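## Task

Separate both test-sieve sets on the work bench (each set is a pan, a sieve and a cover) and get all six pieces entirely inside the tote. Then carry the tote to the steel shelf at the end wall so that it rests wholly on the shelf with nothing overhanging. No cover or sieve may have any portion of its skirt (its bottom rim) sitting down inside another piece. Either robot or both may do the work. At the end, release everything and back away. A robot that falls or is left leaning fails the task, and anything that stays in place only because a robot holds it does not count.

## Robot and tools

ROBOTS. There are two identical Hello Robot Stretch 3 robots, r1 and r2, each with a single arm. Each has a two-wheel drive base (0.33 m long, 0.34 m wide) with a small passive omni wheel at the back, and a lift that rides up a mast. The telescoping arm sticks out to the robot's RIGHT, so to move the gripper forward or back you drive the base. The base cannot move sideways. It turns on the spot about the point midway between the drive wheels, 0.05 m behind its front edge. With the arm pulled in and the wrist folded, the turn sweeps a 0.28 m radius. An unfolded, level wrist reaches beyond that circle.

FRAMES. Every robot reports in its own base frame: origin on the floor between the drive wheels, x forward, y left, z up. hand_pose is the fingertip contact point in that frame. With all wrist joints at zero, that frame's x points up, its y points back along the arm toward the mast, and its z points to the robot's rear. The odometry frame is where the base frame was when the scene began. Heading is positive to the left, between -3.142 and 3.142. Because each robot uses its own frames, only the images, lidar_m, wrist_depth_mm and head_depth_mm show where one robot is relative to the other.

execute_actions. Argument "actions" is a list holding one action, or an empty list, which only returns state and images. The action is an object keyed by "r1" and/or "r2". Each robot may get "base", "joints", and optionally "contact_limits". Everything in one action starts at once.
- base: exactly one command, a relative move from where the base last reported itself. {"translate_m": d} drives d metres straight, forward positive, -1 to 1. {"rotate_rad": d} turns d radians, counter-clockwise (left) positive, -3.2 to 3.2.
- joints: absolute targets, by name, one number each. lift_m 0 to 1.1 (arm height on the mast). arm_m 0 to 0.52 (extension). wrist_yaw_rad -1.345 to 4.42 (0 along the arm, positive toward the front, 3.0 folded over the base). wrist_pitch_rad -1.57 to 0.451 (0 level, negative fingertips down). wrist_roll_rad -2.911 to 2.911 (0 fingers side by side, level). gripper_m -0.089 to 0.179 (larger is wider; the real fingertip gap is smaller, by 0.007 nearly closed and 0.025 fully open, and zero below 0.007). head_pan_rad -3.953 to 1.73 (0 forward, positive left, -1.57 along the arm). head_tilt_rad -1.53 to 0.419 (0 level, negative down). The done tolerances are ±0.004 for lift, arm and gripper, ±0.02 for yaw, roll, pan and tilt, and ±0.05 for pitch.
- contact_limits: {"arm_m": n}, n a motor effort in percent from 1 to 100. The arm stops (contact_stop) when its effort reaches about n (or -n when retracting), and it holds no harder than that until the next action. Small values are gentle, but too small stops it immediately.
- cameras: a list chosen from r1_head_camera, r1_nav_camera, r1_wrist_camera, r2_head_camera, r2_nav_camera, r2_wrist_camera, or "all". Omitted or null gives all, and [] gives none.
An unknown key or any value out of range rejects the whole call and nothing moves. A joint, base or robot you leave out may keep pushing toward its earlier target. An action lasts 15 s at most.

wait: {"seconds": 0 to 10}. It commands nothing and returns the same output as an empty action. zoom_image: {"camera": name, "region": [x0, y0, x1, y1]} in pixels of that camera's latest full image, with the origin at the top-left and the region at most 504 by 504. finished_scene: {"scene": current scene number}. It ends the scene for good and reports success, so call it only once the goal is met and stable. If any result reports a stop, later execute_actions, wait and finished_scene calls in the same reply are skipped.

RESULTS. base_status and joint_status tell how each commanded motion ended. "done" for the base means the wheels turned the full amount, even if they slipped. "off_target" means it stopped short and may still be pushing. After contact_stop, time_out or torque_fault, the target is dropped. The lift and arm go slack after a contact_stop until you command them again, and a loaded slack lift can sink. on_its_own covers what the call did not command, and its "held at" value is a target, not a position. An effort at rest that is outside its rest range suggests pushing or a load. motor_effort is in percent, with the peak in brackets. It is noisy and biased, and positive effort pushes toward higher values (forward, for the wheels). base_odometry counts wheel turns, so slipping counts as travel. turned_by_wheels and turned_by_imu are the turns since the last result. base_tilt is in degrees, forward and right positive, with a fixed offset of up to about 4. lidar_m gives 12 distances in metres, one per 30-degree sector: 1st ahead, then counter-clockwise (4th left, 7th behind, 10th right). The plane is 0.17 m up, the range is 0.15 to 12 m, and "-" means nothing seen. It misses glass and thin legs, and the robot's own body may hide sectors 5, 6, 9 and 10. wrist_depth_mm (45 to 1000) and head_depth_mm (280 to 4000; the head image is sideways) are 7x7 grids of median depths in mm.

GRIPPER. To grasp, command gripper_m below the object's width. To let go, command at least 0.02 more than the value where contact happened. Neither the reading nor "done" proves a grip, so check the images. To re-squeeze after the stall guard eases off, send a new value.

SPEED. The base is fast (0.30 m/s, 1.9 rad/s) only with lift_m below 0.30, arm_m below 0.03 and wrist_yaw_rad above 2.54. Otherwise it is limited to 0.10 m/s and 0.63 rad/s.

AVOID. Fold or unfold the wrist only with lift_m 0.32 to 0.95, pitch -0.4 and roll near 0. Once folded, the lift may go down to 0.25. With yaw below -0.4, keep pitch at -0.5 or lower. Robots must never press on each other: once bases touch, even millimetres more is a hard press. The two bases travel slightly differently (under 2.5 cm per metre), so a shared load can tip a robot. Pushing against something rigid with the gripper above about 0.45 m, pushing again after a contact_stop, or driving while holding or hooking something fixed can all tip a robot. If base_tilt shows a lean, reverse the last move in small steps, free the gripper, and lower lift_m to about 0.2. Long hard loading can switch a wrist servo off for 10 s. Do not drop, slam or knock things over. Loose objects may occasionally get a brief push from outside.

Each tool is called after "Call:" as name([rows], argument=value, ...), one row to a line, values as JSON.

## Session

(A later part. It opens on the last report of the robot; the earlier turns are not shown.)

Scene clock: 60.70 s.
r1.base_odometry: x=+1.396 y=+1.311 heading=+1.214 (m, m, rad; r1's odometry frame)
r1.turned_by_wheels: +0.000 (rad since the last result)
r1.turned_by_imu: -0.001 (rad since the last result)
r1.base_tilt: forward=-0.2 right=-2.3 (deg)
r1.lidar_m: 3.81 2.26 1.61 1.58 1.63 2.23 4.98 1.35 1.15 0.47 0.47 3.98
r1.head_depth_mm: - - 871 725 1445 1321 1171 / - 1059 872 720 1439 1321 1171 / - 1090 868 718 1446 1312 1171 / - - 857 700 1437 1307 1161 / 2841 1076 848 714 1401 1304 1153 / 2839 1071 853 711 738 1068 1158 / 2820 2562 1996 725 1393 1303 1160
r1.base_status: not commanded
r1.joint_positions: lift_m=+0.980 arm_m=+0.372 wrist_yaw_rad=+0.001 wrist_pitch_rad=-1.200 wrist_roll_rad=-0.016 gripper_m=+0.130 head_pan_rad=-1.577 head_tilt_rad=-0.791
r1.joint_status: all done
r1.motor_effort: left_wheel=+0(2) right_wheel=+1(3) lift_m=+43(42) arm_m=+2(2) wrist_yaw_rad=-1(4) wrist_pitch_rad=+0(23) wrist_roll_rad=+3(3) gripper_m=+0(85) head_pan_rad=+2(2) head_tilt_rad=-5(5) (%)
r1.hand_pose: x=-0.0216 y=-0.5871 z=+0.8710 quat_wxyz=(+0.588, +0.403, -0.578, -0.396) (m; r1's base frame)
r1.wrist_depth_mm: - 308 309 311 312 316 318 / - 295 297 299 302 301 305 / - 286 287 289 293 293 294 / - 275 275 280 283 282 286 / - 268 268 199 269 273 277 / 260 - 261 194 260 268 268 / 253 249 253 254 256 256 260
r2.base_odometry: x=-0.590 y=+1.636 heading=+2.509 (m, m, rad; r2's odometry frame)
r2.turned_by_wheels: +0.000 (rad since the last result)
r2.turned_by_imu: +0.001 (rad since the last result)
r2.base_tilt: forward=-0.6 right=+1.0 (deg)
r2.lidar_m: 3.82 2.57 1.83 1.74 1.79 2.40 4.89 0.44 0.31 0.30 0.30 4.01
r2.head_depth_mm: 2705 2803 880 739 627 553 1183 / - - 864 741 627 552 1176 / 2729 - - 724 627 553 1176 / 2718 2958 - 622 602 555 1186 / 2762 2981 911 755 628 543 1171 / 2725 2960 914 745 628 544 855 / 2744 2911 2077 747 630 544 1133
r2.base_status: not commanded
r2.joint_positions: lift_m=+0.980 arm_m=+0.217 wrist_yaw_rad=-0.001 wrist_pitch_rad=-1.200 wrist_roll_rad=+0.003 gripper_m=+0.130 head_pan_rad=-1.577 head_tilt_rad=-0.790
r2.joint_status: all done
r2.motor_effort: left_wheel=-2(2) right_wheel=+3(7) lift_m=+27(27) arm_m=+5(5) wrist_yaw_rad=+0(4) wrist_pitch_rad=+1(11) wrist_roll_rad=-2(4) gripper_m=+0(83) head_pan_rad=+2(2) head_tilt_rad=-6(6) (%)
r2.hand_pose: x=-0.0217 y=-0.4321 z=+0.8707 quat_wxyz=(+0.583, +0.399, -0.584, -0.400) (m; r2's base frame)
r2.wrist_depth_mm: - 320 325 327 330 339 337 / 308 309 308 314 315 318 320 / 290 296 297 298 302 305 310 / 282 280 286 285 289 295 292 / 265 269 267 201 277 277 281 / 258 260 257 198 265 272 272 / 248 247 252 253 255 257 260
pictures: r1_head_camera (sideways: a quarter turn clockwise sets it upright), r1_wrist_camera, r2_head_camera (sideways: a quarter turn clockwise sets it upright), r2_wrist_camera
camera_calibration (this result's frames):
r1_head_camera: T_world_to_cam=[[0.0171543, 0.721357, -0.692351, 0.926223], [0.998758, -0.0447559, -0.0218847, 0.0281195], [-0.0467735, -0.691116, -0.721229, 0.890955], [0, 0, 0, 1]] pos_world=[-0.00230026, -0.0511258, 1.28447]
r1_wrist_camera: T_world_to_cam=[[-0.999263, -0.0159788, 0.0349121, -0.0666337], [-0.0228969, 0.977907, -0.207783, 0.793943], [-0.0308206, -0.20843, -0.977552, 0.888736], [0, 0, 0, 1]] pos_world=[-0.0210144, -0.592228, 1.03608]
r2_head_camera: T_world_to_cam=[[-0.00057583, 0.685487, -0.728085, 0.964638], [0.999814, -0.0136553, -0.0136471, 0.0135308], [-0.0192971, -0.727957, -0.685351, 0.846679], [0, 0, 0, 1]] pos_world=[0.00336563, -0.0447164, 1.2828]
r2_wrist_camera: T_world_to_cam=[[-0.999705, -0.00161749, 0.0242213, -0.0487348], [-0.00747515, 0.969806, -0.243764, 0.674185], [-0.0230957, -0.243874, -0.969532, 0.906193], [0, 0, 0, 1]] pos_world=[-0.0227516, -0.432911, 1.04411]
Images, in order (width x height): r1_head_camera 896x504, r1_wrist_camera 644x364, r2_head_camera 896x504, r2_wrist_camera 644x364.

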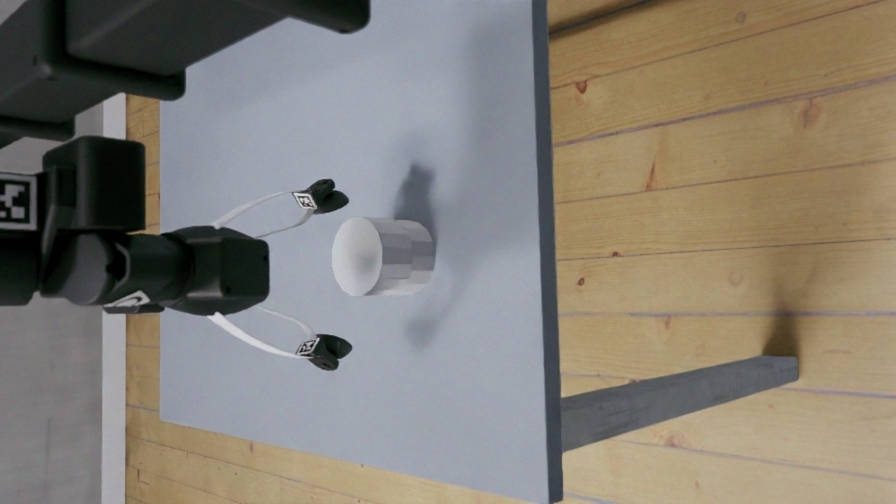

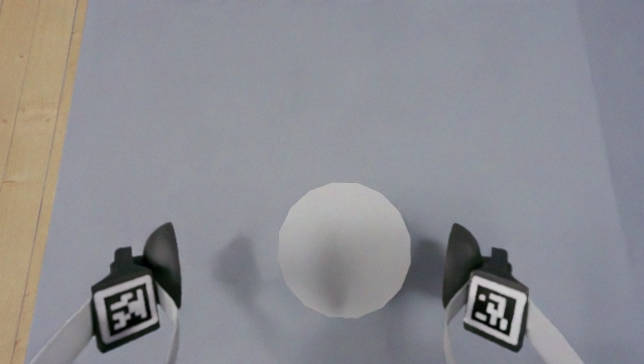

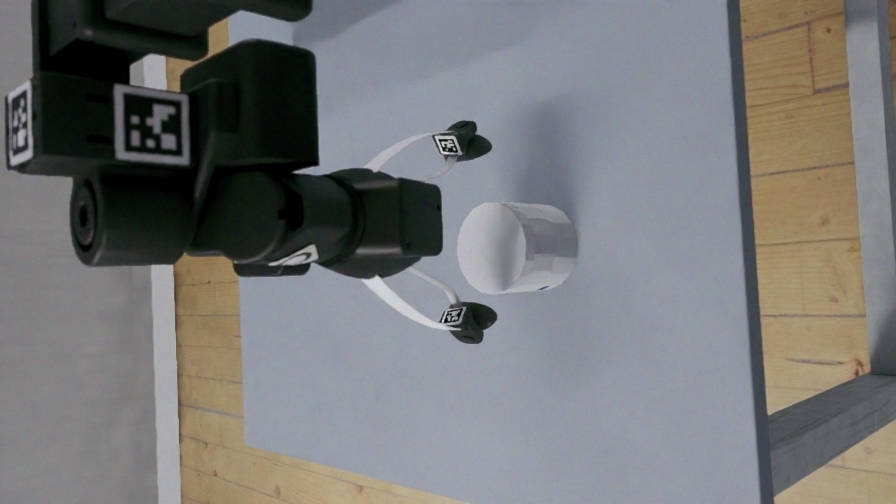

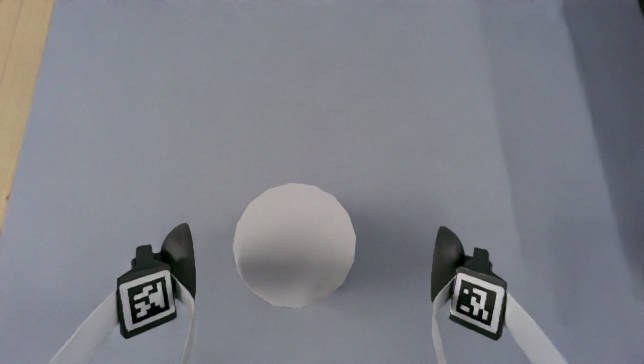

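Call:
execute_actions([
  {"r1":{"base":{"translate_m":-0.018},"joints":{"wrist_pitch_rad":-0.45,"arm_m":0.235,"lift_m":0.9}},"r2":{"base":{"translate_m":0.013},"joints":{"wrist_pitch_rad":-0.45,"arm_m":0.08,"lift_m":0.9}}},
], cameras=[])

Call:
execute_actions([
  {"r1":{"joints":{"lift_m":0.835,"gripper_m":0.11}},"r2":{"joints":{"lift_m":0.835,"gripper_m":0.11}}},
], cameras=["r1_wrist_camera","r2_wrist_camera","r1_nav_camera","r2_nav_camera"])

Scene clock: 64.20 s.
r1.base_odometry: x=+1.390 y=+1.294 heading=+1.214 (m, m, rad; r1's odometry frame)
r1.turned_by_wheels: +0.000 (rad since the last result)
r1.turned_by_imu: -0.001 (rad since the last result)
r1.base_tilt: forward=-0.1 right=-2.2 (deg)
r1.lidar_m: 3.84 2.25 1.62 1.58 1.64 2.23 4.98 1.33 1.15 0.53 0.48 4.01
r1.head_depth_mm: 2891 1139 - - 1453 1321 1172 / 2886 2881 - 704 1437 1319 1173 / 2917 - - 712 1433 1312 1166 / 2836 2852 - 698 1444 1306 1163 / 2856 1110 835 711 1404 1299 1161 / 2824 1071 855 712 764 1043 1155 / 2845 2582 930 707 737 1294 1153
r1.base_status: done
r1.joint_positions: lift_m=+0.900 arm_m=+0.235 wrist_yaw_rad=+0.001 wrist_pitch_rad=-0.470 wrist_roll_rad=-0.015 gripper_m=+0.130 head_pan_rad=-1.577 head_tilt_rad=-0.791
r1.joint_status: all done
r1.motor_effort: left_wheel=-1(5) right_wheel=+2(3) lift_m=+31(33) arm_m=-2(2) wrist_yaw_rad=+0(1) wrist_pitch_rad=+11(12) wrist_roll_rad=+3(3) gripper_m=+0(1) head_pan_rad=+2(2) head_tilt_rad=-5(5) (%)
r1.hand_pose: x=-0.0214 y=-0.5977 z=+0.9013 quat_wxyz=(+0.693, +0.166, -0.682, -0.164) (m; r1's base frame)
r1.wrist_depth_mm: - - - - - - - / - - - - - - - / - - 569 578 579 590 494 / - - 443 451 455 453 450 / - 377 366 373 372 376 383 / - - 311 316 321 333 328 / - 265 265 202 279 269 282
r2.base_odometry: x=-0.600 y=+1.644 heading=+2.509 (m, m, rad; r2's odometry frame)
r2.turned_by_wheels: +0.000 (rad since the last result)
r2.turned_by_imu: +0.001 (rad since the last result)
r2.base_tilt: forward=-0.5 right=+1.0 (deg)
r2.lidar_m: 3.82 2.56 1.83 1.74 1.79 2.40 1.29 0.43 0.31 0.30 0.30 4.01
r2.head_depth_mm: 2835 2897 937 - - 543 1180 / 2774 2887 941 - - 542 1180 / 2755 2900 915 - - 543 1185 / 2745 2945 911 - 614 554 1177 / 2730 2949 912 763 629 545 1184 / 2741 2930 915 745 627 544 852 / 2720 2923 2208 762 631 546 1148
r2.base_status: done
r2.joint_positions: lift_m=+0.900 arm_m=+0.080 wrist_yaw_rad=+0.000 wrist_pitch_rad=-0.471 wrist_roll_rad=+0.002 gripper_m=+0.130 head_pan_rad=-1.577 head_tilt_rad=-0.790
r2.joint_status: all done
r2.motor_effort: left_wheel=-1(3) right_wheel=+2(7) lift_m=+11(22) arm_m=-4(5) wrist_yaw_rad=+0(0) wrist_pitch_rad=+11(10) wrist_roll_rad=-1(2) gripper_m=+1(1) head_pan_rad=+2(2) head_tilt_rad=-6(6) (%)
r2.hand_pose: x=-0.0216 y=-0.4427 z=+0.9015 quat_wxyz=(+0.687, +0.165, -0.688, -0.165) (m; r2's base frame)
r2.wrist_depth_mm: - - - - - - - / - - - - - - - / - - 623 643 649 614 542 / - - 474 479 487 488 415 / - 391 379 380 385 388 379 / - 320 316 305 318 334 325 / 277 260 261 197 274 268 278
pictures: none
No camera images: the call's "cameras" was empty. Leave "cameras" out to get every camera's image.

Scene clock: 65.63 s.
r1.base_odometry: x=+1.390 y=+1.294 heading=+1.214 (m, m, rad; r1's odometry frame)
r1.turned_by_wheels: +0.000 (rad since the last result)
r1.turned_by_imu: +0.000 (rad since the last result)
r1.base_tilt: forward=-0.2 right=-2.2 (deg)
r1.lidar_m: 3.84 2.25 1.61 1.58 1.64 2.24 4.96 1.33 1.15 0.53 0.48 4.01
r1.head_depth_mm: 2918 1097 876 761 - - - / 2877 1092 - - 1442 1302 1167 / 2879 1090 - 678 1436 1304 1170 / 2867 1086 - - 1433 1307 1160 / 2854 1075 883 698 1415 1310 1165 / 2839 1072 856 707 765 1045 1160 / 2816 2566 929 708 736 1306 1152
r1.base_status: not commanded
r1.joint_positions: lift_m=+0.835 arm_m=+0.235 wrist_yaw_rad=+0.001 wrist_pitch_rad=-0.469 wrist_roll_rad=-0.015 gripper_m=+0.110 head_pan_rad=-1.577 head_tilt_rad=-0.791
r1.joint_status: all done
r1.motor_effort: left_wheel=+0(1) right_wheel=+2(1) lift_m=+32(36) arm_m=-2(2) wrist_yaw_rad=-1(1) wrist_pitch_rad=+10(11) wrist_roll_rad=+3(2) gripper_m=+0(75) head_pan_rad=+2(2) head_tilt_rad=-6(5) (%)
r1.hand_pose: x=-0.0214 y=-0.5978 z=+0.8365 quat_wxyz=(+0.693, +0.166, -0.682, -0.163) (m; r1's base frame)
r1.wrist_depth_mm: - - - - - - - / - - 579 596 607 614 493 / - 477 421 435 438 446 442 / - 328 337 341 343 346 351 / 286 276 282 181 293 289 290 / 235 243 158 154 228 245 246 / 206 200 198 136 205 205 214
r2.base_odometry: x=-0.600 y=+1.644 heading=+2.509 (m, m, rad; r2's odometry frame)
r2.turned_by_wheels: +0.000 (rad since the last result)
r2.turned_by_imu: +0.000 (rad since the last result)
r2.base_tilt: forward=-0.5 right=+1.0 (deg)
r2.lidar_m: 3.81 2.56 1.82 1.74 1.79 2.40 1.29 0.44 0.31 0.30 0.30 4.01
r2.head_depth_mm: 2823 2881 911 749 - - 1097 / 2812 2884 915 760 - - 1177 / 2747 2937 910 763 - - 1181 / 2784 2919 910 765 - 554 1182 / 2718 2933 916 766 628 544 1186 / 2752 2932 914 746 630 545 850 / 2723 2871 2185 768 628 544 1150
r2.base_status: not commanded
r2.joint_positions: lift_m=+0.835 arm_m=+0.080 wrist_yaw_rad=+0.000 wrist_pitch_rad=-0.470 wrist_roll_rad=+0.002 gripper_m=+0.110 head_pan_rad=-1.577 head_tilt_rad=-0.790
r2.joint_status: all done
r2.motor_effort: left_wheel=-1(1) right_wheel=+2(2) lift_m=+11(11) arm_m=-4(4) wrist_yaw_rad=-1(0) wrist_pitch_rad=+10(11) wrist_roll_rad=-1(1) gripper_m=-1(74) head_pan_rad=+2(2) head_tilt_rad=-6(6) (%)
r2.hand_pose: x=-0.0216 y=-0.4429 z=+0.8367 quat_wxyz=(+0.687, +0.164, -0.688, -0.165) (m; r2's base frame)
r2.wrist_depth_mm: - - - - - - - / - - - - - - 492 / - - 471 488 487 493 414 / - 347 352 358 368 370 375 / 289 280 281 183 297 297 297 / 234 237 224 152 164 244 247 / 199 196 199 143 201 207 210
pictures: r1_nav_camera (sideways: a quarter turn counterclockwise sets it upright), r1_wrist_camera, r2_nav_camera (sideways: a quarter turn counterclockwise sets it upright), r2_wrist_camera
camera_calibration (this result's frames):
r1_nav_camera: T_world_to_cam=[[-0.0485547, -0.741679, 0.668995, -0.827632], [-0.998471, 0.0183365, -0.0521389, 0.121067], [0.0264033, -0.670504, -0.741436, 0.920274], [0, 0, 0, 1]] pos_world=[0.0563978, 0.000990371, 1.24232]
r1_wrist_camera: T_world_to_cam=[[-0.999293, 0.0109061, 0.0359717, -0.0502256], [-0.0226304, 0.589551, -0.807414, 1.06674], [-0.0300129, -0.807658, -0.588887, 0.169466], [0, 0, 0, 1]] pos_world=[-0.0209631, -0.49148, 0.962906]
r2_nav_camera: T_world_to_cam=[[-0.0169526, -0.726902, 0.686532, -0.849356], [-0.9981, 0.0529774, 0.0314464, 0.0192842], [-0.0592291, -0.684695, -0.726419, 0.908083], [0, 0, 0, 1]] pos_world=[0.0586337, 0.00333916, 1.24215]
r2_wrist_camera: T_world_to_cam=[[-0.999691, 0.0139059, 0.0206221, -0.0379965], [-0.00930436, 0.559834, -0.828553, 0.984064], [-0.0230667, -0.828488, -0.559531, 0.268679], [0, 0, 0, 1]] pos_world=[-0.0226311, -0.327787, 0.966467]
Images, in order (width x height): r1_nav_camera 672x504, r1_wrist_camera 644x364, r2_nav_camera 672x504, r2_wrist_camera 644x364.

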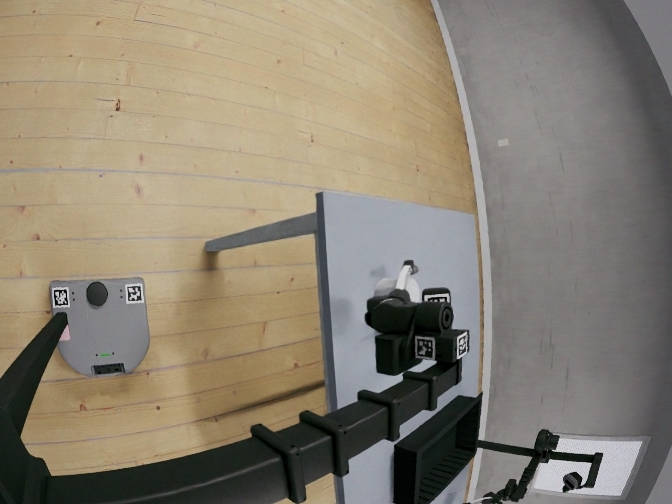

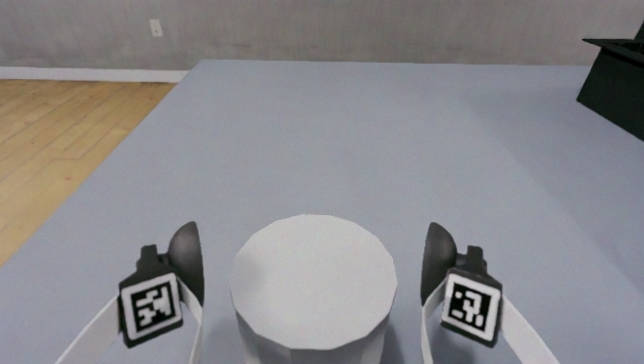

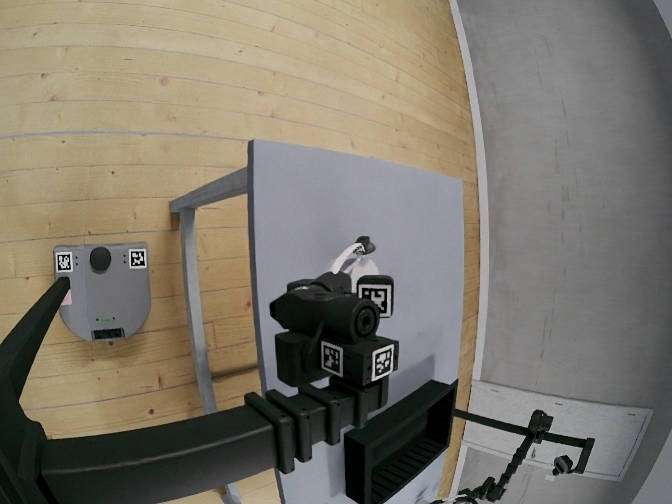

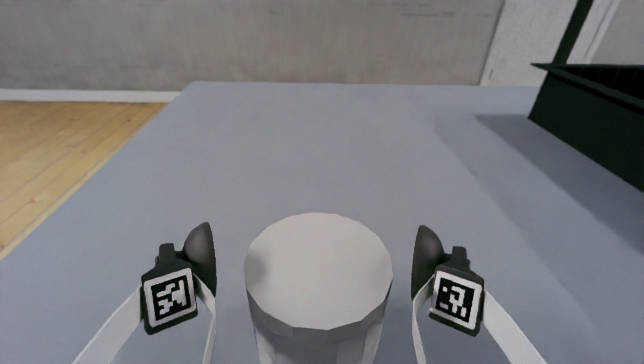

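Call:
execute_actions([
  {"r1":{"joints":{"lift_m":0.826}},"r2":{"joints":{"lift_m":0.826}}},
], cameras=[])

Call:
execute_actions([
  {"r1":{"joints":{"gripper_m":0.01}},"r2":{"joints":{"gripper_m":0.01}}},
], cameras=["r1_wrist_camera","r2_wrist_camera"])

Call:
execute_actions([
  {"r1":{"joints":{"lift_m":0.85}},"r2":{"joints":{"lift_m":0.85}}},
], cameras=["r1_wrist_camera","r2_wrist_camera"])

Scene clock: 67.23 s.
r1.base_odometry: x=+1.390 y=+1.294 heading=+1.214 (m, m, rad; r1's odometry frame)
r1.turned_by_wheels: +0.000 (rad since the last result)
r1.turned_by_imu: +0.000 (rad since the last result)
r1.base_tilt: forward=-0.3 right=-2.2 (deg)
r1.lidar_m: 3.84 2.26 1.62 1.58 1.64 2.24 4.96 1.34 1.15 0.53 0.48 4.01
r1.head_depth_mm: 2893 1097 877 750 - - - / 2907 1097 927 - 1444 1315 1171 / 2870 1089 925 - 1453 1320 1163 / 2862 1084 929 - 1439 1310 1164 / 2842 1078 882 706 1408 1303 1159 / 2845 1072 856 708 764 1047 1157 / 2816 2581 931 706 737 1297 1160
r1.base_status: not commanded
r1.joint_positions: lift_m=+0.826 arm_m=+0.235 wrist_yaw_rad=+0.001 wrist_pitch_rad=-0.469 wrist_roll_rad=-0.015 gripper_m=+0.110 head_pan_rad=-1.577 head_tilt_rad=-0.791
r1.joint_status: all done
r1.motor_effort: left_wheel=+0(1) right_wheel=+2(2) lift_m=+32(33) arm_m=-2(2) wrist_yaw_rad=-1(1) wrist_pitch_rad=+11(10) wrist_roll_rad=+2(2) gripper_m=-1(0) head_pan_rad=+2(3) head_tilt_rad=-5(5) (%)
r1.hand_pose: x=-0.0214 y=-0.5978 z=+0.8275 quat_wxyz=(+0.693, +0.166, -0.682, -0.163) (m; r1's base frame)
r1.wrist_depth_mm: - - - - - - - / - - 557 562 576 593 500 / - 427 412 414 417 422 430 / - 317 321 326 329 330 335 / 275 263 256 168 272 275 276 / 225 232 151 144 217 233 234 / 197 192 189 131 195 196 204
r2.base_odometry: x=-0.600 y=+1.644 heading=+2.509 (m, m, rad; r2's odometry frame)
r2.turned_by_wheels: +0.000 (rad since the last result)
r2.turned_by_imu: +0.000 (rad since the last result)
r2.base_tilt: forward=-0.5 right=+1.0 (deg)
r2.lidar_m: 3.82 2.56 1.82 1.74 1.79 2.39 1.29 0.44 0.31 0.30 0.30 4.03
r2.head_depth_mm: 2806 2876 907 747 - - 1097 / 2791 2911 913 762 - - 1175 / 2793 2896 909 764 - - 1184 / 2757 2859 912 762 - 555 1182 / 2751 2896 914 753 627 544 1176 / 2729 2931 915 746 629 544 853 / 2725 2930 2180 764 631 544 1148
r2.base_status: not commanded
r2.joint_positions: lift_m=+0.826 arm_m=+0.080 wrist_yaw_rad=+0.000 wrist_pitch_rad=-0.469 wrist_roll_rad=+0.002 gripper_m=+0.110 head_pan_rad=-1.577 head_tilt_rad=-0.790
r2.joint_status: all done
r2.motor_effort: left_wheel=-1(1) right_wheel=+2(2) lift_m=+11(12) arm_m=-3(4) wrist_yaw_rad=+0(0) wrist_pitch_rad=+11(10) wrist_roll_rad=-1(1) gripper_m=+0(1) head_pan_rad=+2(2) head_tilt_rad=-6(6) (%)
r2.hand_pose: x=-0.0216 y=-0.4429 z=+0.8277 quat_wxyz=(+0.687, +0.164, -0.688, -0.165) (m; r2's base frame)
r2.wrist_depth_mm: - - - - - - - / - - 675 - - - 478 / - 473 451 459 470 484 410 / - 337 341 344 349 354 357 / 274 268 273 170 281 281 284 / 222 228 213 142 152 234 236 / 191 187 188 143 192 199 201
pictures: none
No camera images: the call's "cameras" was empty. Leave "cameras" out to get every camera's image.

Scene clock: 68.73 s.
r1.base_odometry: x=+1.390 y=+1.294 heading=+1.214 (m, m, rad; r1's odometry frame)
r1.turned_by_wheels: +0.000 (rad since the last result)
r1.turned_by_imu: +0.000 (rad since the last result)
r1.base_tilt: forward=-0.1 right=-2.3 (deg)
r1.lidar_m: 3.84 2.26 1.62 1.58 1.64 2.23 4.96 1.34 1.15 0.53 0.48 4.01
r1.head_depth_mm: 2898 1100 875 753 - - - / 2868 1094 923 - 1448 1313 1168 / 2879 1089 922 - 1442 1315 1166 / 2877 1083 930 - 1440 1311 1168 / 2814 1077 883 702 1399 1305 1163 / 2845 1070 856 711 765 1044 1163 / 2848 2587 931 709 736 1295 1148
r1.base_status: not commanded
r1.joint_positions: lift_m=+0.826 arm_m=+0.235 wrist_yaw_rad=+0.001 wrist_pitch_rad=-0.469 wrist_roll_rad=-0.015 gripper_m=+0.012 head_pan_rad=-1.577 head_tilt_rad=-0.791
r1.joint_status: all done
r1.motor_effort: left_wheel=-1(0) right_wheel=+1(2) lift_m=+32(32) arm_m=-2(2) wrist_yaw_rad=-1(1) wrist_pitch_rad=+11(11) wrist_roll_rad=+2(3) gripper_m=-32(100) head_pan_rad=+2(2) head_tilt_rad=-5(5) (%)
r1.hand_pose: x=-0.0214 y=-0.5979 z=+0.8275 quat_wxyz=(+0.693, +0.166, -0.682, -0.163) (m; r1's base frame)
r1.wrist_depth_mm: - - - - - - - / - - 564 570 574 584 492 / - 423 407 418 418 420 432 / - 318 322 326 331 331 340 / 269 266 256 168 272 274 274 / 224 225 145 143 144 234 234 / 196 192 180 130 195 203 203
r2.base_odometry: x=-0.600 y=+1.644 heading=+2.509 (m, m, rad; r2's odometry frame)
r2.turned_by_wheels: +0.000 (rad since the last result)
r2.turned_by_imu: +0.000 (rad since the last result)
r2.base_tilt: forward=-0.5 right=+1.0 (deg)
r2.lidar_m: 3.82 2.57 1.83 1.74 1.80 2.39 1.29 0.44 0.31 0.30 0.30 4.02
r2.head_depth_mm: 2780 2881 908 752 - - 1098 / 2787 2865 913 751 - - 1186 / 2795 2909 911 765 - - 1185 / 2786 2876 915 765 - 553 1177 / 2741 2907 917 748 629 543 1185 / 2730 2929 914 744 630 544 853 / 2732 2883 2190 770 630 546 1148
r2.base_status: not commanded
r2.joint_positions: lift_m=+0.826 arm_m=+0.080 wrist_yaw_rad=-0.002 wrist_pitch_rad=-0.469 wrist_roll_rad=+0.002 gripper_m=+0.012 head_pan_rad=-1.577 head_tilt_rad=-0.790
r2.joint_status: all done
r2.motor_effort: left_wheel=-2(2) right_wheel=+4(3) lift_m=+11(12) arm_m=-4(4) wrist_yaw_rad=+2(1) wrist_pitch_rad=+10(10) wrist_roll_rad=-1(1) gripper_m=-29(100) head_pan_rad=+2(2) head_tilt_rad=-6(6) (%)
r2.hand_pose: x=-0.0221 y=-0.4429 z=+0.8277 quat_wxyz=(+0.687, +0.164, -0.688, -0.166) (m; r2's base frame)
r2.wrist_depth_mm: - - - - - - - / - - 677 - - - 471 / - 480 452 456 462 471 407 / - 335 335 343 348 354 359 / 270 268 270 169 281 282 285 / 223 224 145 140 152 234 234 / 191 193 185 142 193 199 201
pictures: r1_wrist_camera, r2_wrist_camera
camera_calibration (this result's frames):
r1_wrist_camera: T_world_to_cam=[[-0.999304, 0.0110906, 0.0356166, -0.0494985], [-0.0222388, 0.589441, -0.807505, 1.05952], [-0.0299496, -0.807735, -0.588784, 0.164038], [0, 0, 0, 1]] pos_world=[-0.0209887, -0.491476, 0.953914]
r2_wrist_camera: T_world_to_cam=[[-0.999658, 0.0160007, 0.0206825, -0.0373948], [-0.00818401, 0.559763, -0.828612, 0.976663], [-0.0248357, -0.828498, -0.559441, 0.263509], [0, 0, 0, 1]] pos_world=[-0.0228446, -0.327785, 0.957467]
Images, in order (width x height): r1_wrist_camera 644x364, r2_wrist_camera 644x364.

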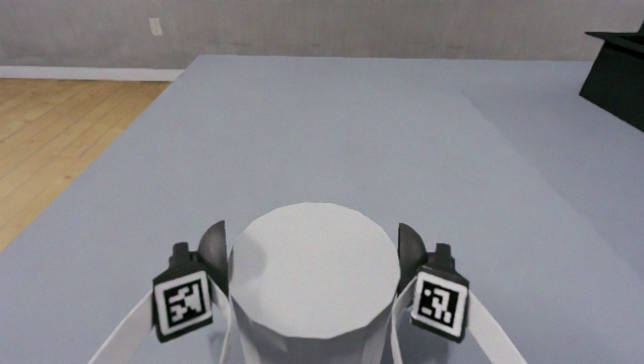

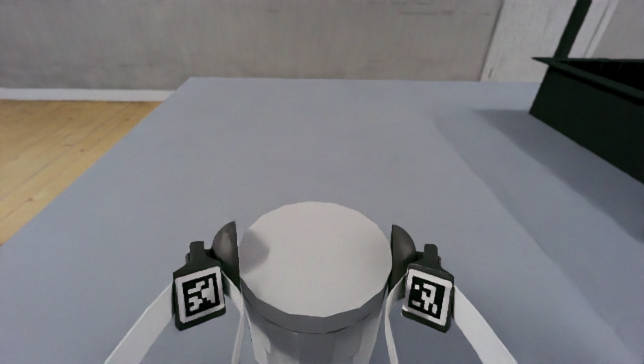

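Scene clock: 69.70 s.
r1.base_odometry: x=+1.390 y=+1.294 heading=+1.214 (m, m, rad; r1's odometry frame)
r1.turned_by_wheels: +0.000 (rad since the last result)
r1.turned_by_imu: +0.000 (rad since the last result)
r1.base_tilt: forward=+0.0 right=-2.4 (deg)
r1.lidar_m: 3.85 2.25 1.62 1.58 1.64 2.24 4.97 1.34 1.15 0.53 0.48 4.00
r1.head_depth_mm: 2951 1103 897 - - - 1139 / 2892 1097 - - 1443 1313 1167 / 2908 1090 - 684 1446 1309 1166 / 2856 1088 - 681 1437 1317 1167 / 2890 1079 872 714 1409 1307 1159 / 2815 1071 853 711 763 1046 1154 / 2825 2571 933 708 734 1295 1152
r1.base_status: not commanded
r1.joint_positions: lift_m=+0.850 arm_m=+0.235 wrist_yaw_rad=+0.001 wrist_pitch_rad=-0.469 wrist_roll_rad=-0.015 gripper_m=+0.015 head_pan_rad=-1.577 head_tilt_rad=-0.791
r1.joint_status: all done
r1.motor_effort: left_wheel=-1(0) right_wheel=+1(2) lift_m=+43(44) arm_m=-2(2) wrist_yaw_rad=-1(1) wrist_pitch_rad=+11(10) wrist_roll_rad=+2(2) gripper_m=-29(30) head_pan_rad=+2(2) head_tilt_rad=-5(6) (%)
r1.hand_pose: x=-0.0214 y=-0.5979 z=+0.8511 quat_wxyz=(+0.693, +0.166, -0.682, -0.163) (m; r1's base frame)
r1.wrist_depth_mm: - - - - - - - / - - 622 628 650 665 494 / - - 461 463 470 476 452 / - 359 363 367 368 374 375 / - 295 286 168 307 308 310 / 253 254 144 142 144 260 264 / 220 215 198 130 220 227 229
r2.base_odometry: x=-0.600 y=+1.644 heading=+2.509 (m, m, rad; r2's odometry frame)
r2.turned_by_wheels: +0.000 (rad since the last result)
r2.turned_by_imu: +0.000 (rad since the last result)
r2.base_tilt: forward=-0.6 right=+1.0 (deg)
r2.lidar_m: 3.80 2.56 1.83 1.74 1.79 2.39 1.29 0.43 0.31 0.30 0.30 4.03
r2.head_depth_mm: 2815 2888 909 771 - 543 1008 / 2755 2956 909 780 - 905 1183 / 2768 2880 909 783 - 532 1184 / 2797 2914 914 784 611 544 1188 / 2727 2910 913 745 629 544 1181 / 2691 2952 915 746 629 545 851 / 2711 2933 2178 768 630 546 1150
r2.base_status: not commanded
r2.joint_positions: lift_m=+0.850 arm_m=+0.080 wrist_yaw_rad=-0.002 wrist_pitch_rad=-0.469 wrist_roll_rad=+0.002 gripper_m=+0.016 head_pan_rad=-1.577 head_tilt_rad=-0.790
r2.joint_status: all done
r2.on_its_own: gripper_m is held at +0.017, not at your +0.010, by its stall guard, which is still easing
r2.motor_effort: left_wheel=-2(2) right_wheel=+3(3) lift_m=+27(28) arm_m=-3(3) wrist_yaw_rad=+1(1) wrist_pitch_rad=+10(10) wrist_roll_rad=-2(1) gripper_m=-2(30) head_pan_rad=+2(2) head_tilt_rad=-5(5) (%)
r2.hand_pose: x=-0.0219 y=-0.4429 z=+0.8508 quat_wxyz=(+0.687, +0.164, -0.688, -0.165) (m; r2's base frame)
r2.wrist_depth_mm: - - - - - - - / - - - - - - 513 / - - 507 513 521 535 416 / - 370 382 387 391 399 379 / - 300 304 170 320 313 320 / 249 251 144 140 152 260 266 / 214 216 209 150 215 223 227
pictures: r1_wrist_camera, r2_wrist_camera
camera_calibration (this result's frames):
r1_wrist_camera: T_world_to_cam=[[-0.999304, 0.0110905, 0.0356167, -0.05034], [-0.0222389, 0.589441, -0.807505, 1.0786], [-0.0299496, -0.807735, -0.588784, 0.177948], [0, 0, 0, 1]] pos_world=[-0.0209887, -0.491476, 0.977537]
r2_wrist_camera: T_world_to_cam=[[-0.999672, 0.01513, 0.0206823, -0.0380683], [-0.00867135, 0.559756, -0.828612, 0.995774], [-0.024114, -0.82852, -0.559441, 0.276431], [0, 0, 0, 1]] pos_world=[-0.0227553, -0.327786, 0.980545]
Images, in order (width x height): r1_wrist_camera 644x364, r2_wrist_camera 644x364.

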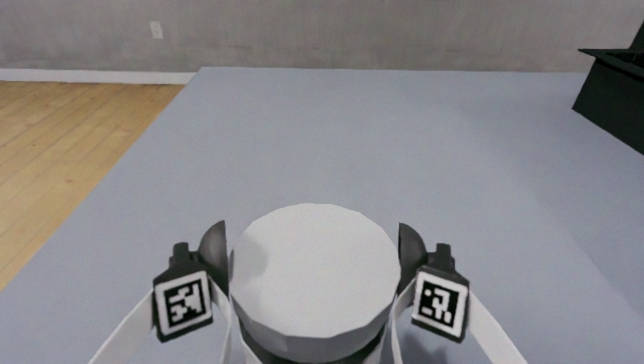

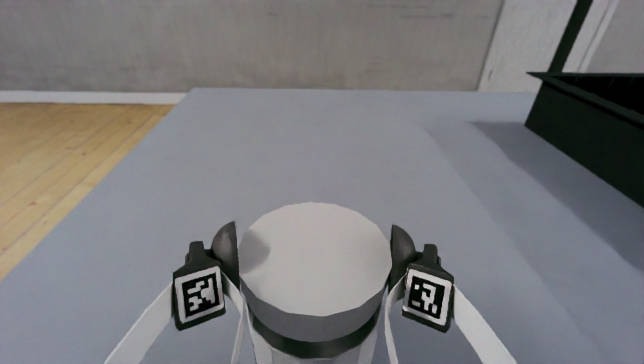

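Call:
execute_actions([
  {"r1":{"joints":{"gripper_m":0.03,"lift_m":1.0,"arm_m":0.1}},"r2":{"joints":{"gripper_m":0.03,"lift_m":1.0,"arm_m":0.0}}},
], cameras=[])

Call:
execute_actions([
  {"r1":{"base":{"translate_m":-0.45}},"r2":{"base":{"translate_m":-0.45}}},
])

Scene clock: 72.87 s.
r1.base_odometry: x=+1.390 y=+1.294 heading=+1.214 (m, m, rad; r1's odometry frame)
r1.turned_by_wheels: +0.000 (rad since the last result)
r1.turned_by_imu: -0.001 (rad since the last result)
r1.base_tilt: forward=-0.1 right=-2.1 (deg)
r1.lidar_m: 3.84 2.26 1.62 1.58 1.64 2.24 4.96 1.34 1.15 0.53 0.48 4.00
r1.head_depth_mm: - - - 690 1455 1324 1175 / - - - 687 1431 1321 1174 / 2827 - - 689 1443 1325 1171 / 2829 - - - 1439 1309 1160 / 2827 1076 799 713 1406 1298 1158 / 2827 1068 858 711 767 1044 1160 / 2810 2607 931 709 736 1289 1160
r1.base_status: not commanded
r1.joint_positions: lift_m=+1.000 arm_m=+0.100 wrist_yaw_rad=+0.001 wrist_pitch_rad=-0.469 wrist_roll_rad=-0.015 gripper_m=+0.037 head_pan_rad=-1.577 head_tilt_rad=-0.791
r1.joint_status: gripper_m off_target (ended at +0.037, target +0.030); the others done
r1.on_its_own: gripper_m is held at +0.036, not at your +0.030, by its stall guard, which is not easing now
r1.motor_effort: left_wheel=+1(1) right_wheel=+1(1) lift_m=+43(46) arm_m=-3(2) wrist_yaw_rad=-1(1) wrist_pitch_rad=+10(10) wrist_roll_rad=+2(2) gripper_m=-21(26) head_pan_rad=+2(2) head_tilt_rad=-5(6) (%)
r1.hand_pose: x=-0.0214 y=-0.4629 z=+1.0011 quat_wxyz=(+0.693, +0.166, -0.682, -0.163) (m; r1's base frame)
r1.wrist_depth_mm: - - - - - - - / - - - - - - - / - - 814 792 796 715 708 / - - 602 611 626 630 565 / - - 487 168 525 521 485 / - - 144 143 144 437 438 / - 374 360 131 372 383 388
r2.base_odometry: x=-0.600 y=+1.644 heading=+2.509 (m, m, rad; r2's odometry frame)
r2.turned_by_wheels: +0.000 (rad since the last result)
r2.turned_by_imu: +0.001 (rad since the last result)
r2.base_tilt: forward=-0.5 right=+1.0 (deg)
r2.lidar_m: 3.82 2.56 1.82 1.74 1.79 2.39 1.29 0.43 0.31 0.30 0.30 3.99
r2.head_depth_mm: 2810 3043 - - - - 1007 / 2789 2913 973 - - - 1179 / 2741 2921 - - - - 1163 / 2714 2906 - - - 554 1175 / 2720 2929 909 726 629 545 1187 / 2739 2889 914 745 627 545 849 / 2726 2939 2206 767 631 545 1144
r2.base_status: not commanded
r2.joint_positions: lift_m=+1.000 arm_m=+0.002 wrist_yaw_rad=-0.001 wrist_pitch_rad=-0.469 wrist_roll_rad=+0.002 gripper_m=+0.034 head_pan_rad=-1.577 head_tilt_rad=-0.790
r2.joint_status: gripper_m off_target (ended at +0.034, target +0.030); the others done
joint sent to its limit — the command would take r2.arm_m past its lower limit, so that joint was sent only as far as its limit.
r2.motor_effort: left_wheel=-1(1) right_wheel=+3(3) lift_m=+27(26) arm_m=-3(5) wrist_yaw_rad=+0(0) wrist_pitch_rad=+10(10) wrist_roll_rad=-1(1) gripper_m=-20(23) head_pan_rad=+2(2) head_tilt_rad=-6(6) (%)
r2.hand_pose: x=-0.0217 y=-0.3647 z=+1.0008 quat_wxyz=(+0.687, +0.164, -0.688, -0.165) (m; r2's base frame)
r2.wrist_depth_mm: - - - - - - - / - - - - - - - / - - - - - - - / - - 645 658 662 614 625 / - - 514 170 543 530 479 / - - 145 141 152 448 421 / - 369 364 301 370 376 384
pictures: none
No camera images: the call's "cameras" was empty. Leave "cameras" out to get every camera's image.

Scene clock: 78.33 s.
r1.base_odometry: x=+1.233 y=+0.872 heading=+1.214 (m, m, rad; r1's odometry frame)
r1.turned_by_wheels: +0.000 (rad since the last result)
r1.turned_by_imu: +0.000 (rad since the last result)
r1.base_tilt: forward=-0.1 right=-2.3 (deg)
r1.lidar_m: 4.30 2.22 1.64 1.58 1.63 2.24 4.52 0.92 1.16 1.11 1.15 0.75
r1.head_depth_mm: - - - 690 1451 1323 1171 / - - - 686 1449 1315 1165 / 2829 - - 687 1436 1313 1170 / 2765 - - - 1444 1313 1163 / 2832 1023 789 709 1436 1303 1161 / 2840 1076 855 714 1402 1301 1160 / 2827 1061 849 708 1404 1302 1156
r1.base_status: done
r1.joint_positions: lift_m=+1.000 arm_m=+0.100 wrist_yaw_rad=+0.001 wrist_pitch_rad=-0.469 wrist_roll_rad=-0.015 gripper_m=+0.037 head_pan_rad=-1.577 head_tilt_rad=-0.791
r1.joint_status: not commanded
r1.on_its_own: gripper_m is held at +0.036, not at your +0.030, by its stall guard, which is not easing now
r1.motor_effort: left_wheel=+0(6) right_wheel=+2(2) lift_m=+44(44) arm_m=-2(2) wrist_yaw_rad=-1(1) wrist_pitch_rad=+10(11) wrist_roll_rad=+2(2) gripper_m=-20(20) head_pan_rad=+3(2) head_tilt_rad=-5(6) (%)
r1.hand_pose: x=-0.0214 y=-0.4629 z=+1.0011 quat_wxyz=(+0.693, +0.166, -0.682, -0.163) (m; r1's base frame)
r1.wrist_depth_mm: - - - - - - - / - - - - - - - / 761 773 755 702 711 806 765 / 591 598 611 598 587 622 637 / 498 505 483 169 509 446 518 / 425 427 145 143 144 441 443 / 373 365 360 131 371 383 388
r2.base_odometry: x=-0.237 y=+1.378 heading=+2.509 (m, m, rad; r2's odometry frame)
r2.turned_by_wheels: +0.000 (rad since the last result)
r2.turned_by_imu: -0.001 (rad since the last result)
r2.base_tilt: forward=-0.4 right=+1.0 (deg)
r2.lidar_m: 4.27 2.54 1.81 1.73 1.78 2.37 4.46 0.46 0.33 0.31 0.32 0.43
r2.head_depth_mm: 2783 2998 - - - - 1124 / 2761 2893 890 - - - 1182 / 2678 2901 - - - - 1124 / 2739 2789 - - - 571 1182 / 2783 2909 859 725 628 566 1175 / 2757 2940 913 745 630 556 1180 / 2753 2951 915 747 630 556 1183
r2.base_status: done
r2.joint_positions: lift_m=+1.000 arm_m=+0.002 wrist_yaw_rad=-0.001 wrist_pitch_rad=-0.469 wrist_roll_rad=+0.002 gripper_m=+0.034 head_pan_rad=-1.577 head_tilt_rad=-0.790
r2.joint_status: not commanded
r2.motor_effort: left_wheel=-1(6) right_wheel=+2(3) lift_m=+27(27) arm_m=-3(4) wrist_yaw_rad=+0(1) wrist_pitch_rad=+10(10) wrist_roll_rad=-1(1) gripper_m=-19(20) head_pan_rad=+3(2) head_tilt_rad=-6(6) (%)
r2.hand_pose: x=-0.0217 y=-0.3647 z=+1.0008 quat_wxyz=(+0.687, +0.164, -0.688, -0.165) (m; r2's base frame)
r2.wrist_depth_mm: - - - - - - - / - - - - - - - / - - - 663 - - - / 629 645 663 639 629 672 679 / 504 509 496 170 445 530 537 / 426 432 144 141 153 439 450 / 368 369 361 351 365 374 381
pictures: r1_head_camera (sideways: a quarter turn clockwise sets it upright), r1_nav_camera (sideways: a quarter turn counterclockwise sets it upright), r1_wrist_camera, r2_head_camera (sideways: a quarter turn clockwise sets it upright), r2_nav_camera (sideways: a quarter turn counterclockwise sets it upright), r2_wrist_camera
camera_calibration (this result's frames):
r1_head_camera: T_world_to_cam=[[0.0171506, 0.721357, -0.692351, 0.926223], [0.998758, -0.0447507, -0.0218847, 0.0281195], [-0.0467699, -0.691116, -0.721229, 0.890955], [0, 0, 0, 1]] pos_world=[-0.00229999, -0.0511259, 1.28447]
r1_nav_camera: T_world_to_cam=[[-0.0485546, -0.741679, 0.668995, -0.827632], [-0.998471, 0.0183364, -0.0521389, 0.121067], [0.0264034, -0.670504, -0.741436, 0.920274], [0, 0, 0, 1]] pos_world=[0.0563978, 0.000990377, 1.24232]
r1_wrist_camera: T_world_to_cam=[[-0.999304, 0.0110905, 0.0356167, -0.0571794], [-0.0222389, 0.589441, -0.807505, 1.12014], [-0.0299496, -0.807735, -0.588784, 0.375301], [0, 0, 0, 1]] pos_world=[-0.0209887, -0.356481, 1.12753]
r2_head_camera: T_world_to_cam=[[-0.000576729, 0.685487, -0.728085, 0.964638], [0.999814, -0.013654, -0.0136471, 0.0135308], [-0.0192962, -0.727957, -0.685351, 0.846679], [0, 0, 0, 1]] pos_world=[0.00336569, -0.0447164, 1.2828]
r2_nav_camera: T_world_to_cam=[[-0.0169527, -0.726902, 0.686532, -0.849356], [-0.9981, 0.0529775, 0.0314464, 0.0192842], [-0.0592292, -0.684695, -0.726419, 0.908083], [0, 0, 0, 1]] pos_world=[0.0586337, 0.00333916, 1.24215]
r2_wrist_camera: T_world_to_cam=[[-0.999684, 0.0142864, 0.0206824, -0.0424781], [-0.00914379, 0.559748, -0.828612, 1.07627], [-0.0234148, -0.82854, -0.559441, 0.425148], [0, 0, 0, 1]] pos_world=[-0.0226687, -0.249583, 1.13054]
Images, in order (width x height): r1_head_camera 896x504, r1_nav_camera 672x504, r1_wrist_camera 644x364, r2_head_camera 896x504, r2_nav_camera 672x504, r2_wrist_camera 644x364.

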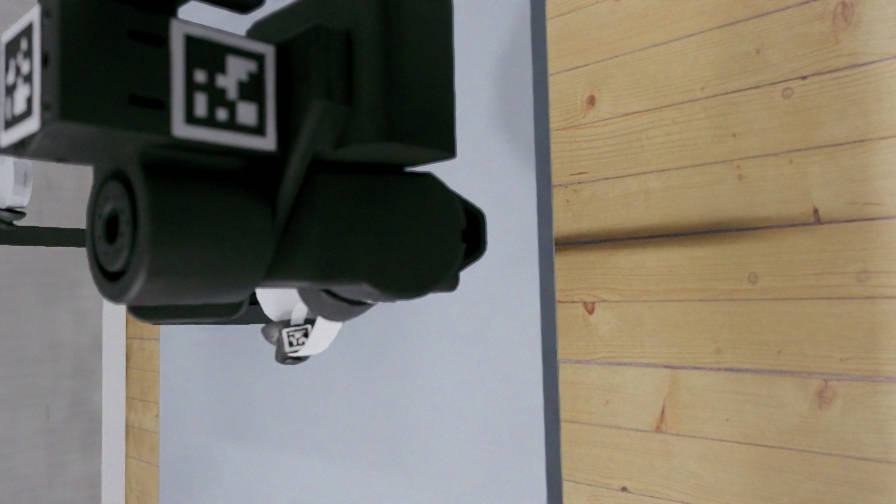

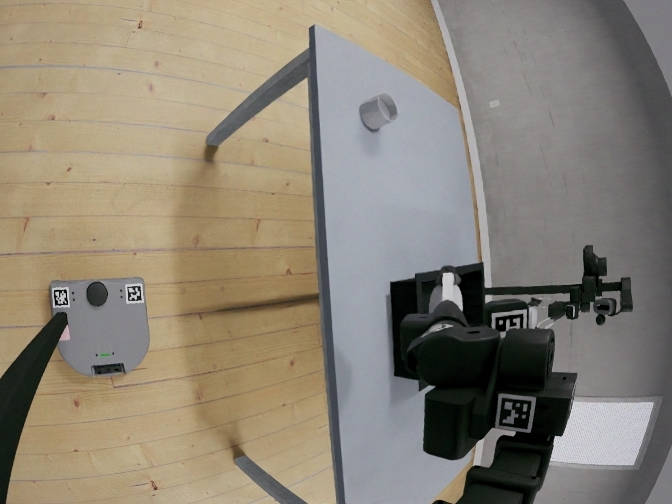

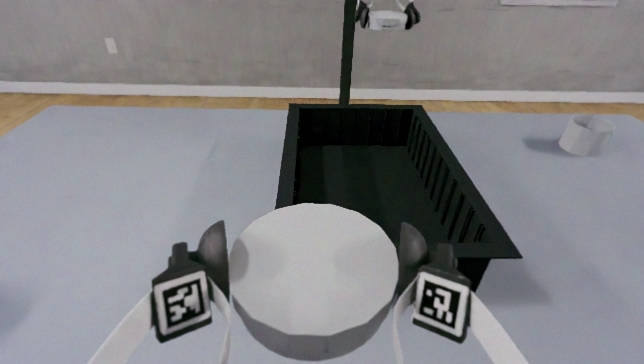

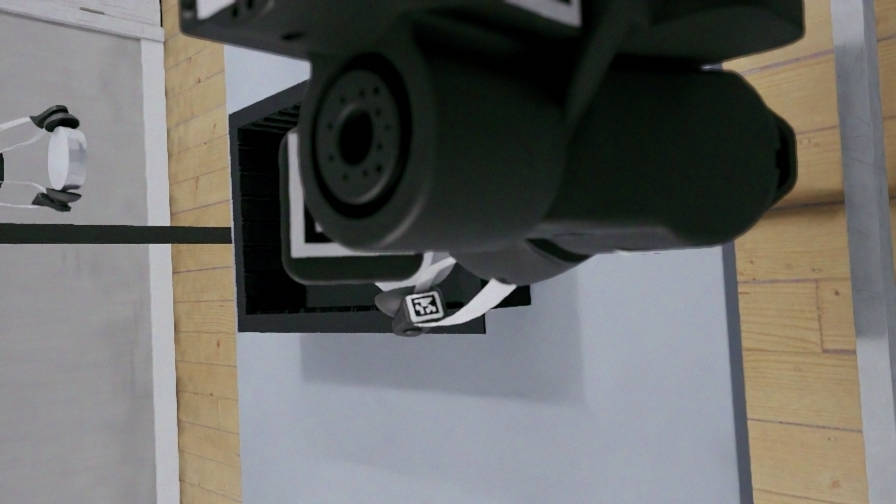

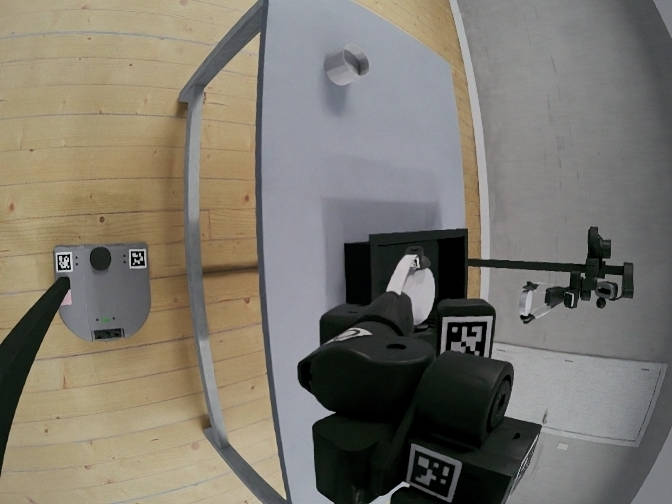

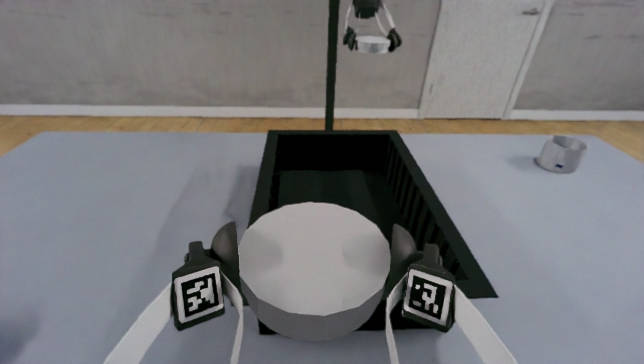

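Call:
execute_actions([
  {"r1":{"base":{"rotate_rad":-0.5},"joints":{"arm_m":0.0}},"r2":{"base":{"translate_m":-0.06},"joints":{"arm_m":0.41,"wrist_pitch_rad":-0.7}}},
], cameras=[])

Call:
execute_actions([
  {"r1":{"base":{"translate_m":0.27}},"r2":{"joints":{"lift_m":0.90}}},
], cameras=["r2_wrist_camera","r2_head_camera","r1_nav_camera"])

Scene clock: 87.83 s.
r1.base_odometry: x=+1.233 y=+0.872 heading=+0.714 (m, m, rad; r1's odometry frame)
r1.turned_by_wheels: -0.500 (rad since the last result)
r1.turned_by_imu: -0.500 (rad since the last result)
r1.base_tilt: forward=-0.3 right=-2.3 (deg)
r1.lidar_m: 0.75 4.29 2.17 1.63 1.60 1.65 2.30 4.51 0.93 1.15 1.11 1.16
r1.head_depth_mm: 3578 - - - - - 1152 / 3556 1096 - - - - 1164 / 3436 1090 - - - - 1158 / 3265 1084 - - - - 1162 / 3146 1081 883 705 1463 1303 1159 / 2989 1070 776 711 1420 1299 1157 / 2890 1032 843 709 647 1301 1160
r1.base_status: done
r1.joint_positions: lift_m=+1.000 arm_m=+0.001 wrist_yaw_rad=+0.001 wrist_pitch_rad=-0.469 wrist_roll_rad=-0.015 gripper_m=+0.037 head_pan_rad=-1.577 head_tilt_rad=-0.791
r1.joint_status: all done
r1.on_its_own: gripper_m is held at +0.036, not at your +0.030, by its stall guard, which is not easing now
r1.motor_effort: left_wheel=+4(9) right_wheel=-3(4) lift_m=+43(44) arm_m=-2(3) wrist_yaw_rad=-1(0) wrist_pitch_rad=+10(10) wrist_roll_rad=+2(2) gripper_m=-21(20) head_pan_rad=+2(2) head_tilt_rad=-5(5) (%)
r1.hand_pose: x=-0.0214 y=-0.3635 z=+1.0011 quat_wxyz=(+0.693, +0.166, -0.682, -0.163) (m; r1's base frame)
r1.wrist_depth_mm: - - - - - - - / - - - - - - - / 670 725 725 776 795 - - / 554 607 573 604 620 635 - / 408 450 475 169 532 780 - / 423 423 144 144 144 - - / 377 365 370 131 - - -
r2.base_odometry: x=-0.189 y=+1.343 heading=+2.509 (m, m, rad; r2's odometry frame)
r2.turned_by_wheels: +0.000 (rad since the last result)
r2.turned_by_imu: +0.001 (rad since the last result)
r2.base_tilt: forward=-0.5 right=+1.0 (deg)
r2.lidar_m: 4.31 2.54 1.81 1.72 1.77 2.36 4.39 0.46 0.33 0.31 0.32 0.43
r2.head_depth_mm: - 2783 908 739 626 576 1119 / 2882 2903 904 662 626 565 1180 / - 2907 852 737 626 565 1183 / - 887 898 740 627 564 1177 / 2758 2940 893 741 628 566 1187 / 2730 2917 859 691 628 555 1183 / 2702 2886 915 747 628 556 1185
r2.base_status: done
r2.joint_positions: lift_m=+1.000 arm_m=+0.410 wrist_yaw_rad=-0.001 wrist_pitch_rad=-0.713 wrist_roll_rad=+0.002 gripper_m=+0.034 head_pan_rad=-1.577 head_tilt_rad=-0.790
r2.joint_status: all done
r2.motor_effort: left_wheel=-1(5) right_wheel=+2(4) lift_m=+27(27) arm_m=+5(7) wrist_yaw_rad=+0(0) wrist_pitch_rad=+7(11) wrist_roll_rad=-2(1) gripper_m=-20(20) head_pan_rad=+2(2) head_tilt_rad=-6(5) (%)
r2.hand_pose: x=-0.0217 y=-0.7327 z=+0.9524 quat_wxyz=(+0.662, +0.246, -0.663, -0.248) (m; r2's base frame)
r2.wrist_depth_mm: - - - - - - - / - - - - - - - / - - - - - - - / 435 451 452 453 470 466 473 / 385 370 308 171 323 408 408 / 340 273 144 141 152 357 358 / 307 252 308 296 298 321 320
pictures: none
No camera images: the call's "cameras" was empty. Leave "cameras" out to get every camera's image.

Scene clock: 91.50 s.
r1.base_odometry: x=+1.437 y=+1.049 heading=+0.714 (m, m, rad; r1's odometry frame)
r1.turned_by_wheels: +0.000 (rad since the last result)
r1.turned_by_imu: -0.001 (rad since the last result)
r1.base_tilt: forward=+0.0 right=-2.4 (deg)
r1.lidar_m: 0.48 4.06 2.37 1.76 1.73 1.78 2.49 4.74 1.09 1.01 0.98 0.48
r1.head_depth_mm: 3584 - - - - - 1151 / 3430 1096 - - - - 1165 / 3271 1084 - - - - 1160 / 3138 1051 - - - - 1164 / 3029 971 739 697 608 1266 1159 / 705 933 802 711 609 1237 1158 / 2694 2579 847 706 606 550 1154
r1.base_status: done
r1.joint_positions: lift_m=+1.000 arm_m=+0.001 wrist_yaw_rad=+0.001 wrist_pitch_rad=-0.469 wrist_roll_rad=-0.015 gripper_m=+0.037 head_pan_rad=-1.577 head_tilt_rad=-0.791
r1.joint_status: not commanded
r1.on_its_own: gripper_m is held at +0.036, not at your +0.030, by its stall guard, which is not easing now
r1.motor_effort: left_wheel=+3(10) right_wheel=-2(4) lift_m=+44(44) arm_m=-2(2) wrist_yaw_rad=+0(1) wrist_pitch_rad=+10(10) wrist_roll_rad=+2(2) gripper_m=-20(21) head_pan_rad=+2(2) head_tilt_rad=-5(5) (%)
r1.hand_pose: x=-0.0214 y=-0.3635 z=+1.0011 quat_wxyz=(+0.693, +0.166, -0.682, -0.163) (m; r1's base frame)
r1.wrist_depth_mm: - - 524 - - - - / - - - - - - - / - 769 695 659 789 806 - / 604 605 583 569 552 624 641 / 500 503 413 169 513 518 525 / 422 430 145 143 144 450 871 / 371 364 360 131 369 - -
r2.base_odometry: x=-0.189 y=+1.343 heading=+2.509 (m, m, rad; r2's odometry frame)
r2.turned_by_wheels: +0.000 (rad since the last result)
r2.turned_by_imu: +0.001 (rad since the last result)
r2.base_tilt: forward=-0.5 right=+1.0 (deg)
r2.lidar_m: 4.32 2.54 1.81 1.72 1.77 2.37 4.40 0.46 0.33 0.31 0.32 0.43
r2.head_depth_mm: 2825 2987 - 721 612 576 1123 / 1345 - 855 661 626 566 1181 / 931 - 834 737 629 565 1176 / 2770 - 850 740 628 565 1185 / 2754 2918 890 744 627 565 1186 / 2726 2918 858 691 629 555 1182 / 2724 2891 912 745 630 556 1183
r2.base_status: not commanded
r2.joint_positions: lift_m=+0.900 arm_m=+0.410 wrist_yaw_rad=-0.001 wrist_pitch_rad=-0.713 wrist_roll_rad=+0.002 gripper_m=+0.034 head_pan_rad=-1.577 head_tilt_rad=-0.790
r2.joint_status: all done
r2.motor_effort: left_wheel=-1(1) right_wheel=+2(2) lift_m=+12(24) arm_m=+5(5) wrist_yaw_rad=+0(0) wrist_pitch_rad=+7(7) wrist_roll_rad=-1(1) gripper_m=-19(19) head_pan_rad=+2(3) head_tilt_rad=-6(6) (%)
r2.hand_pose: x=-0.0217 y=-0.7327 z=+0.8533 quat_wxyz=(+0.662, +0.247, -0.663, -0.248) (m; r2's base frame)
r2.wrist_depth_mm: - - - - - - - / - - - - - - - / 370 241 244 249 252 387 401 / 304 244 277 285 270 322 333 / 176 243 273 170 239 190 287 / 166 225 144 140 153 167 253 / 169 210 216 209 216 150 223
pictures: r1_nav_camera (sideways: a quarter turn counterclockwise sets it upright), r2_head_camera (sideways: a quarter turn clockwise sets it upright), r2_wrist_camera
camera_calibration (this result's frames):
r1_nav_camera: T_world_to_cam=[[-0.0483644, -0.741707, 0.668978, -0.82761], [-0.998476, 0.0180814, -0.0521386, 0.121066], [0.0265756, -0.67048, -0.741451, 0.920293], [0, 0, 0, 1]] pos_world=[0.0563975, 0.00100467, 1.24232]
r2_head_camera: T_world_to_cam=[[-0.000585391, 0.685487, -0.728085, 0.964638], [0.999814, -0.0136414, -0.0136471, 0.0135308], [-0.019287, -0.727957, -0.685351, 0.846679], [0, 0, 0, 1]] pos_world=[0.00336625, -0.0447165, 1.2828]
r2_wrist_camera: T_world_to_cam=[[-0.999687, 0.00897197, 0.0233556, -0.0403311], [-0.00895882, 0.743233, -0.668972, 1.15821], [-0.0233607, -0.668972, -0.74292, 0.311162], [0, 0, 0, 1]] pos_world=[-0.0226733, -0.652299, 1.00692]
Images, in order (width x height): r1_nav_camera 672x504, r2_head_camera 896x504, r2_wrist_camera 644x364.

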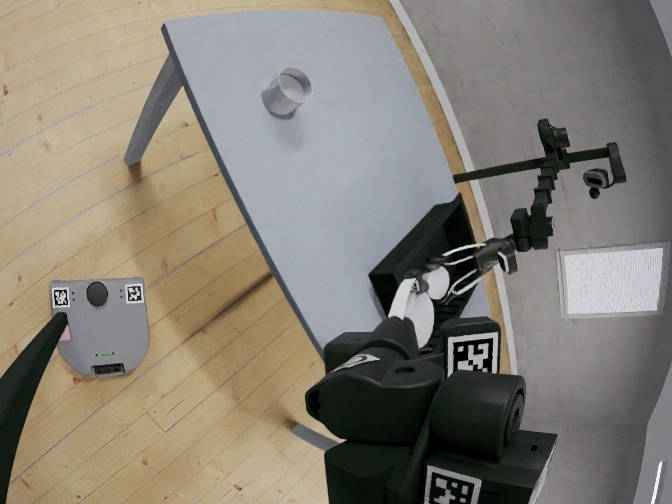

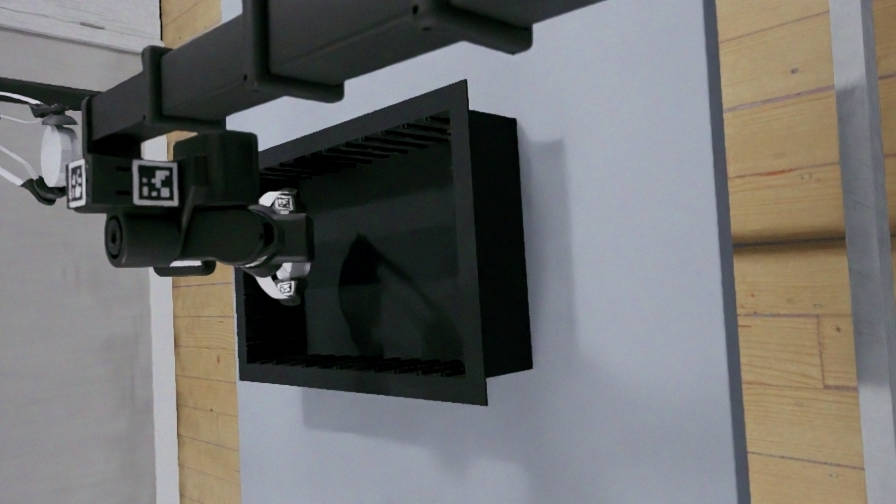

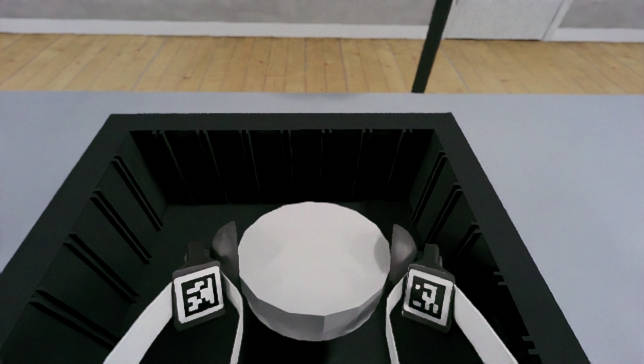

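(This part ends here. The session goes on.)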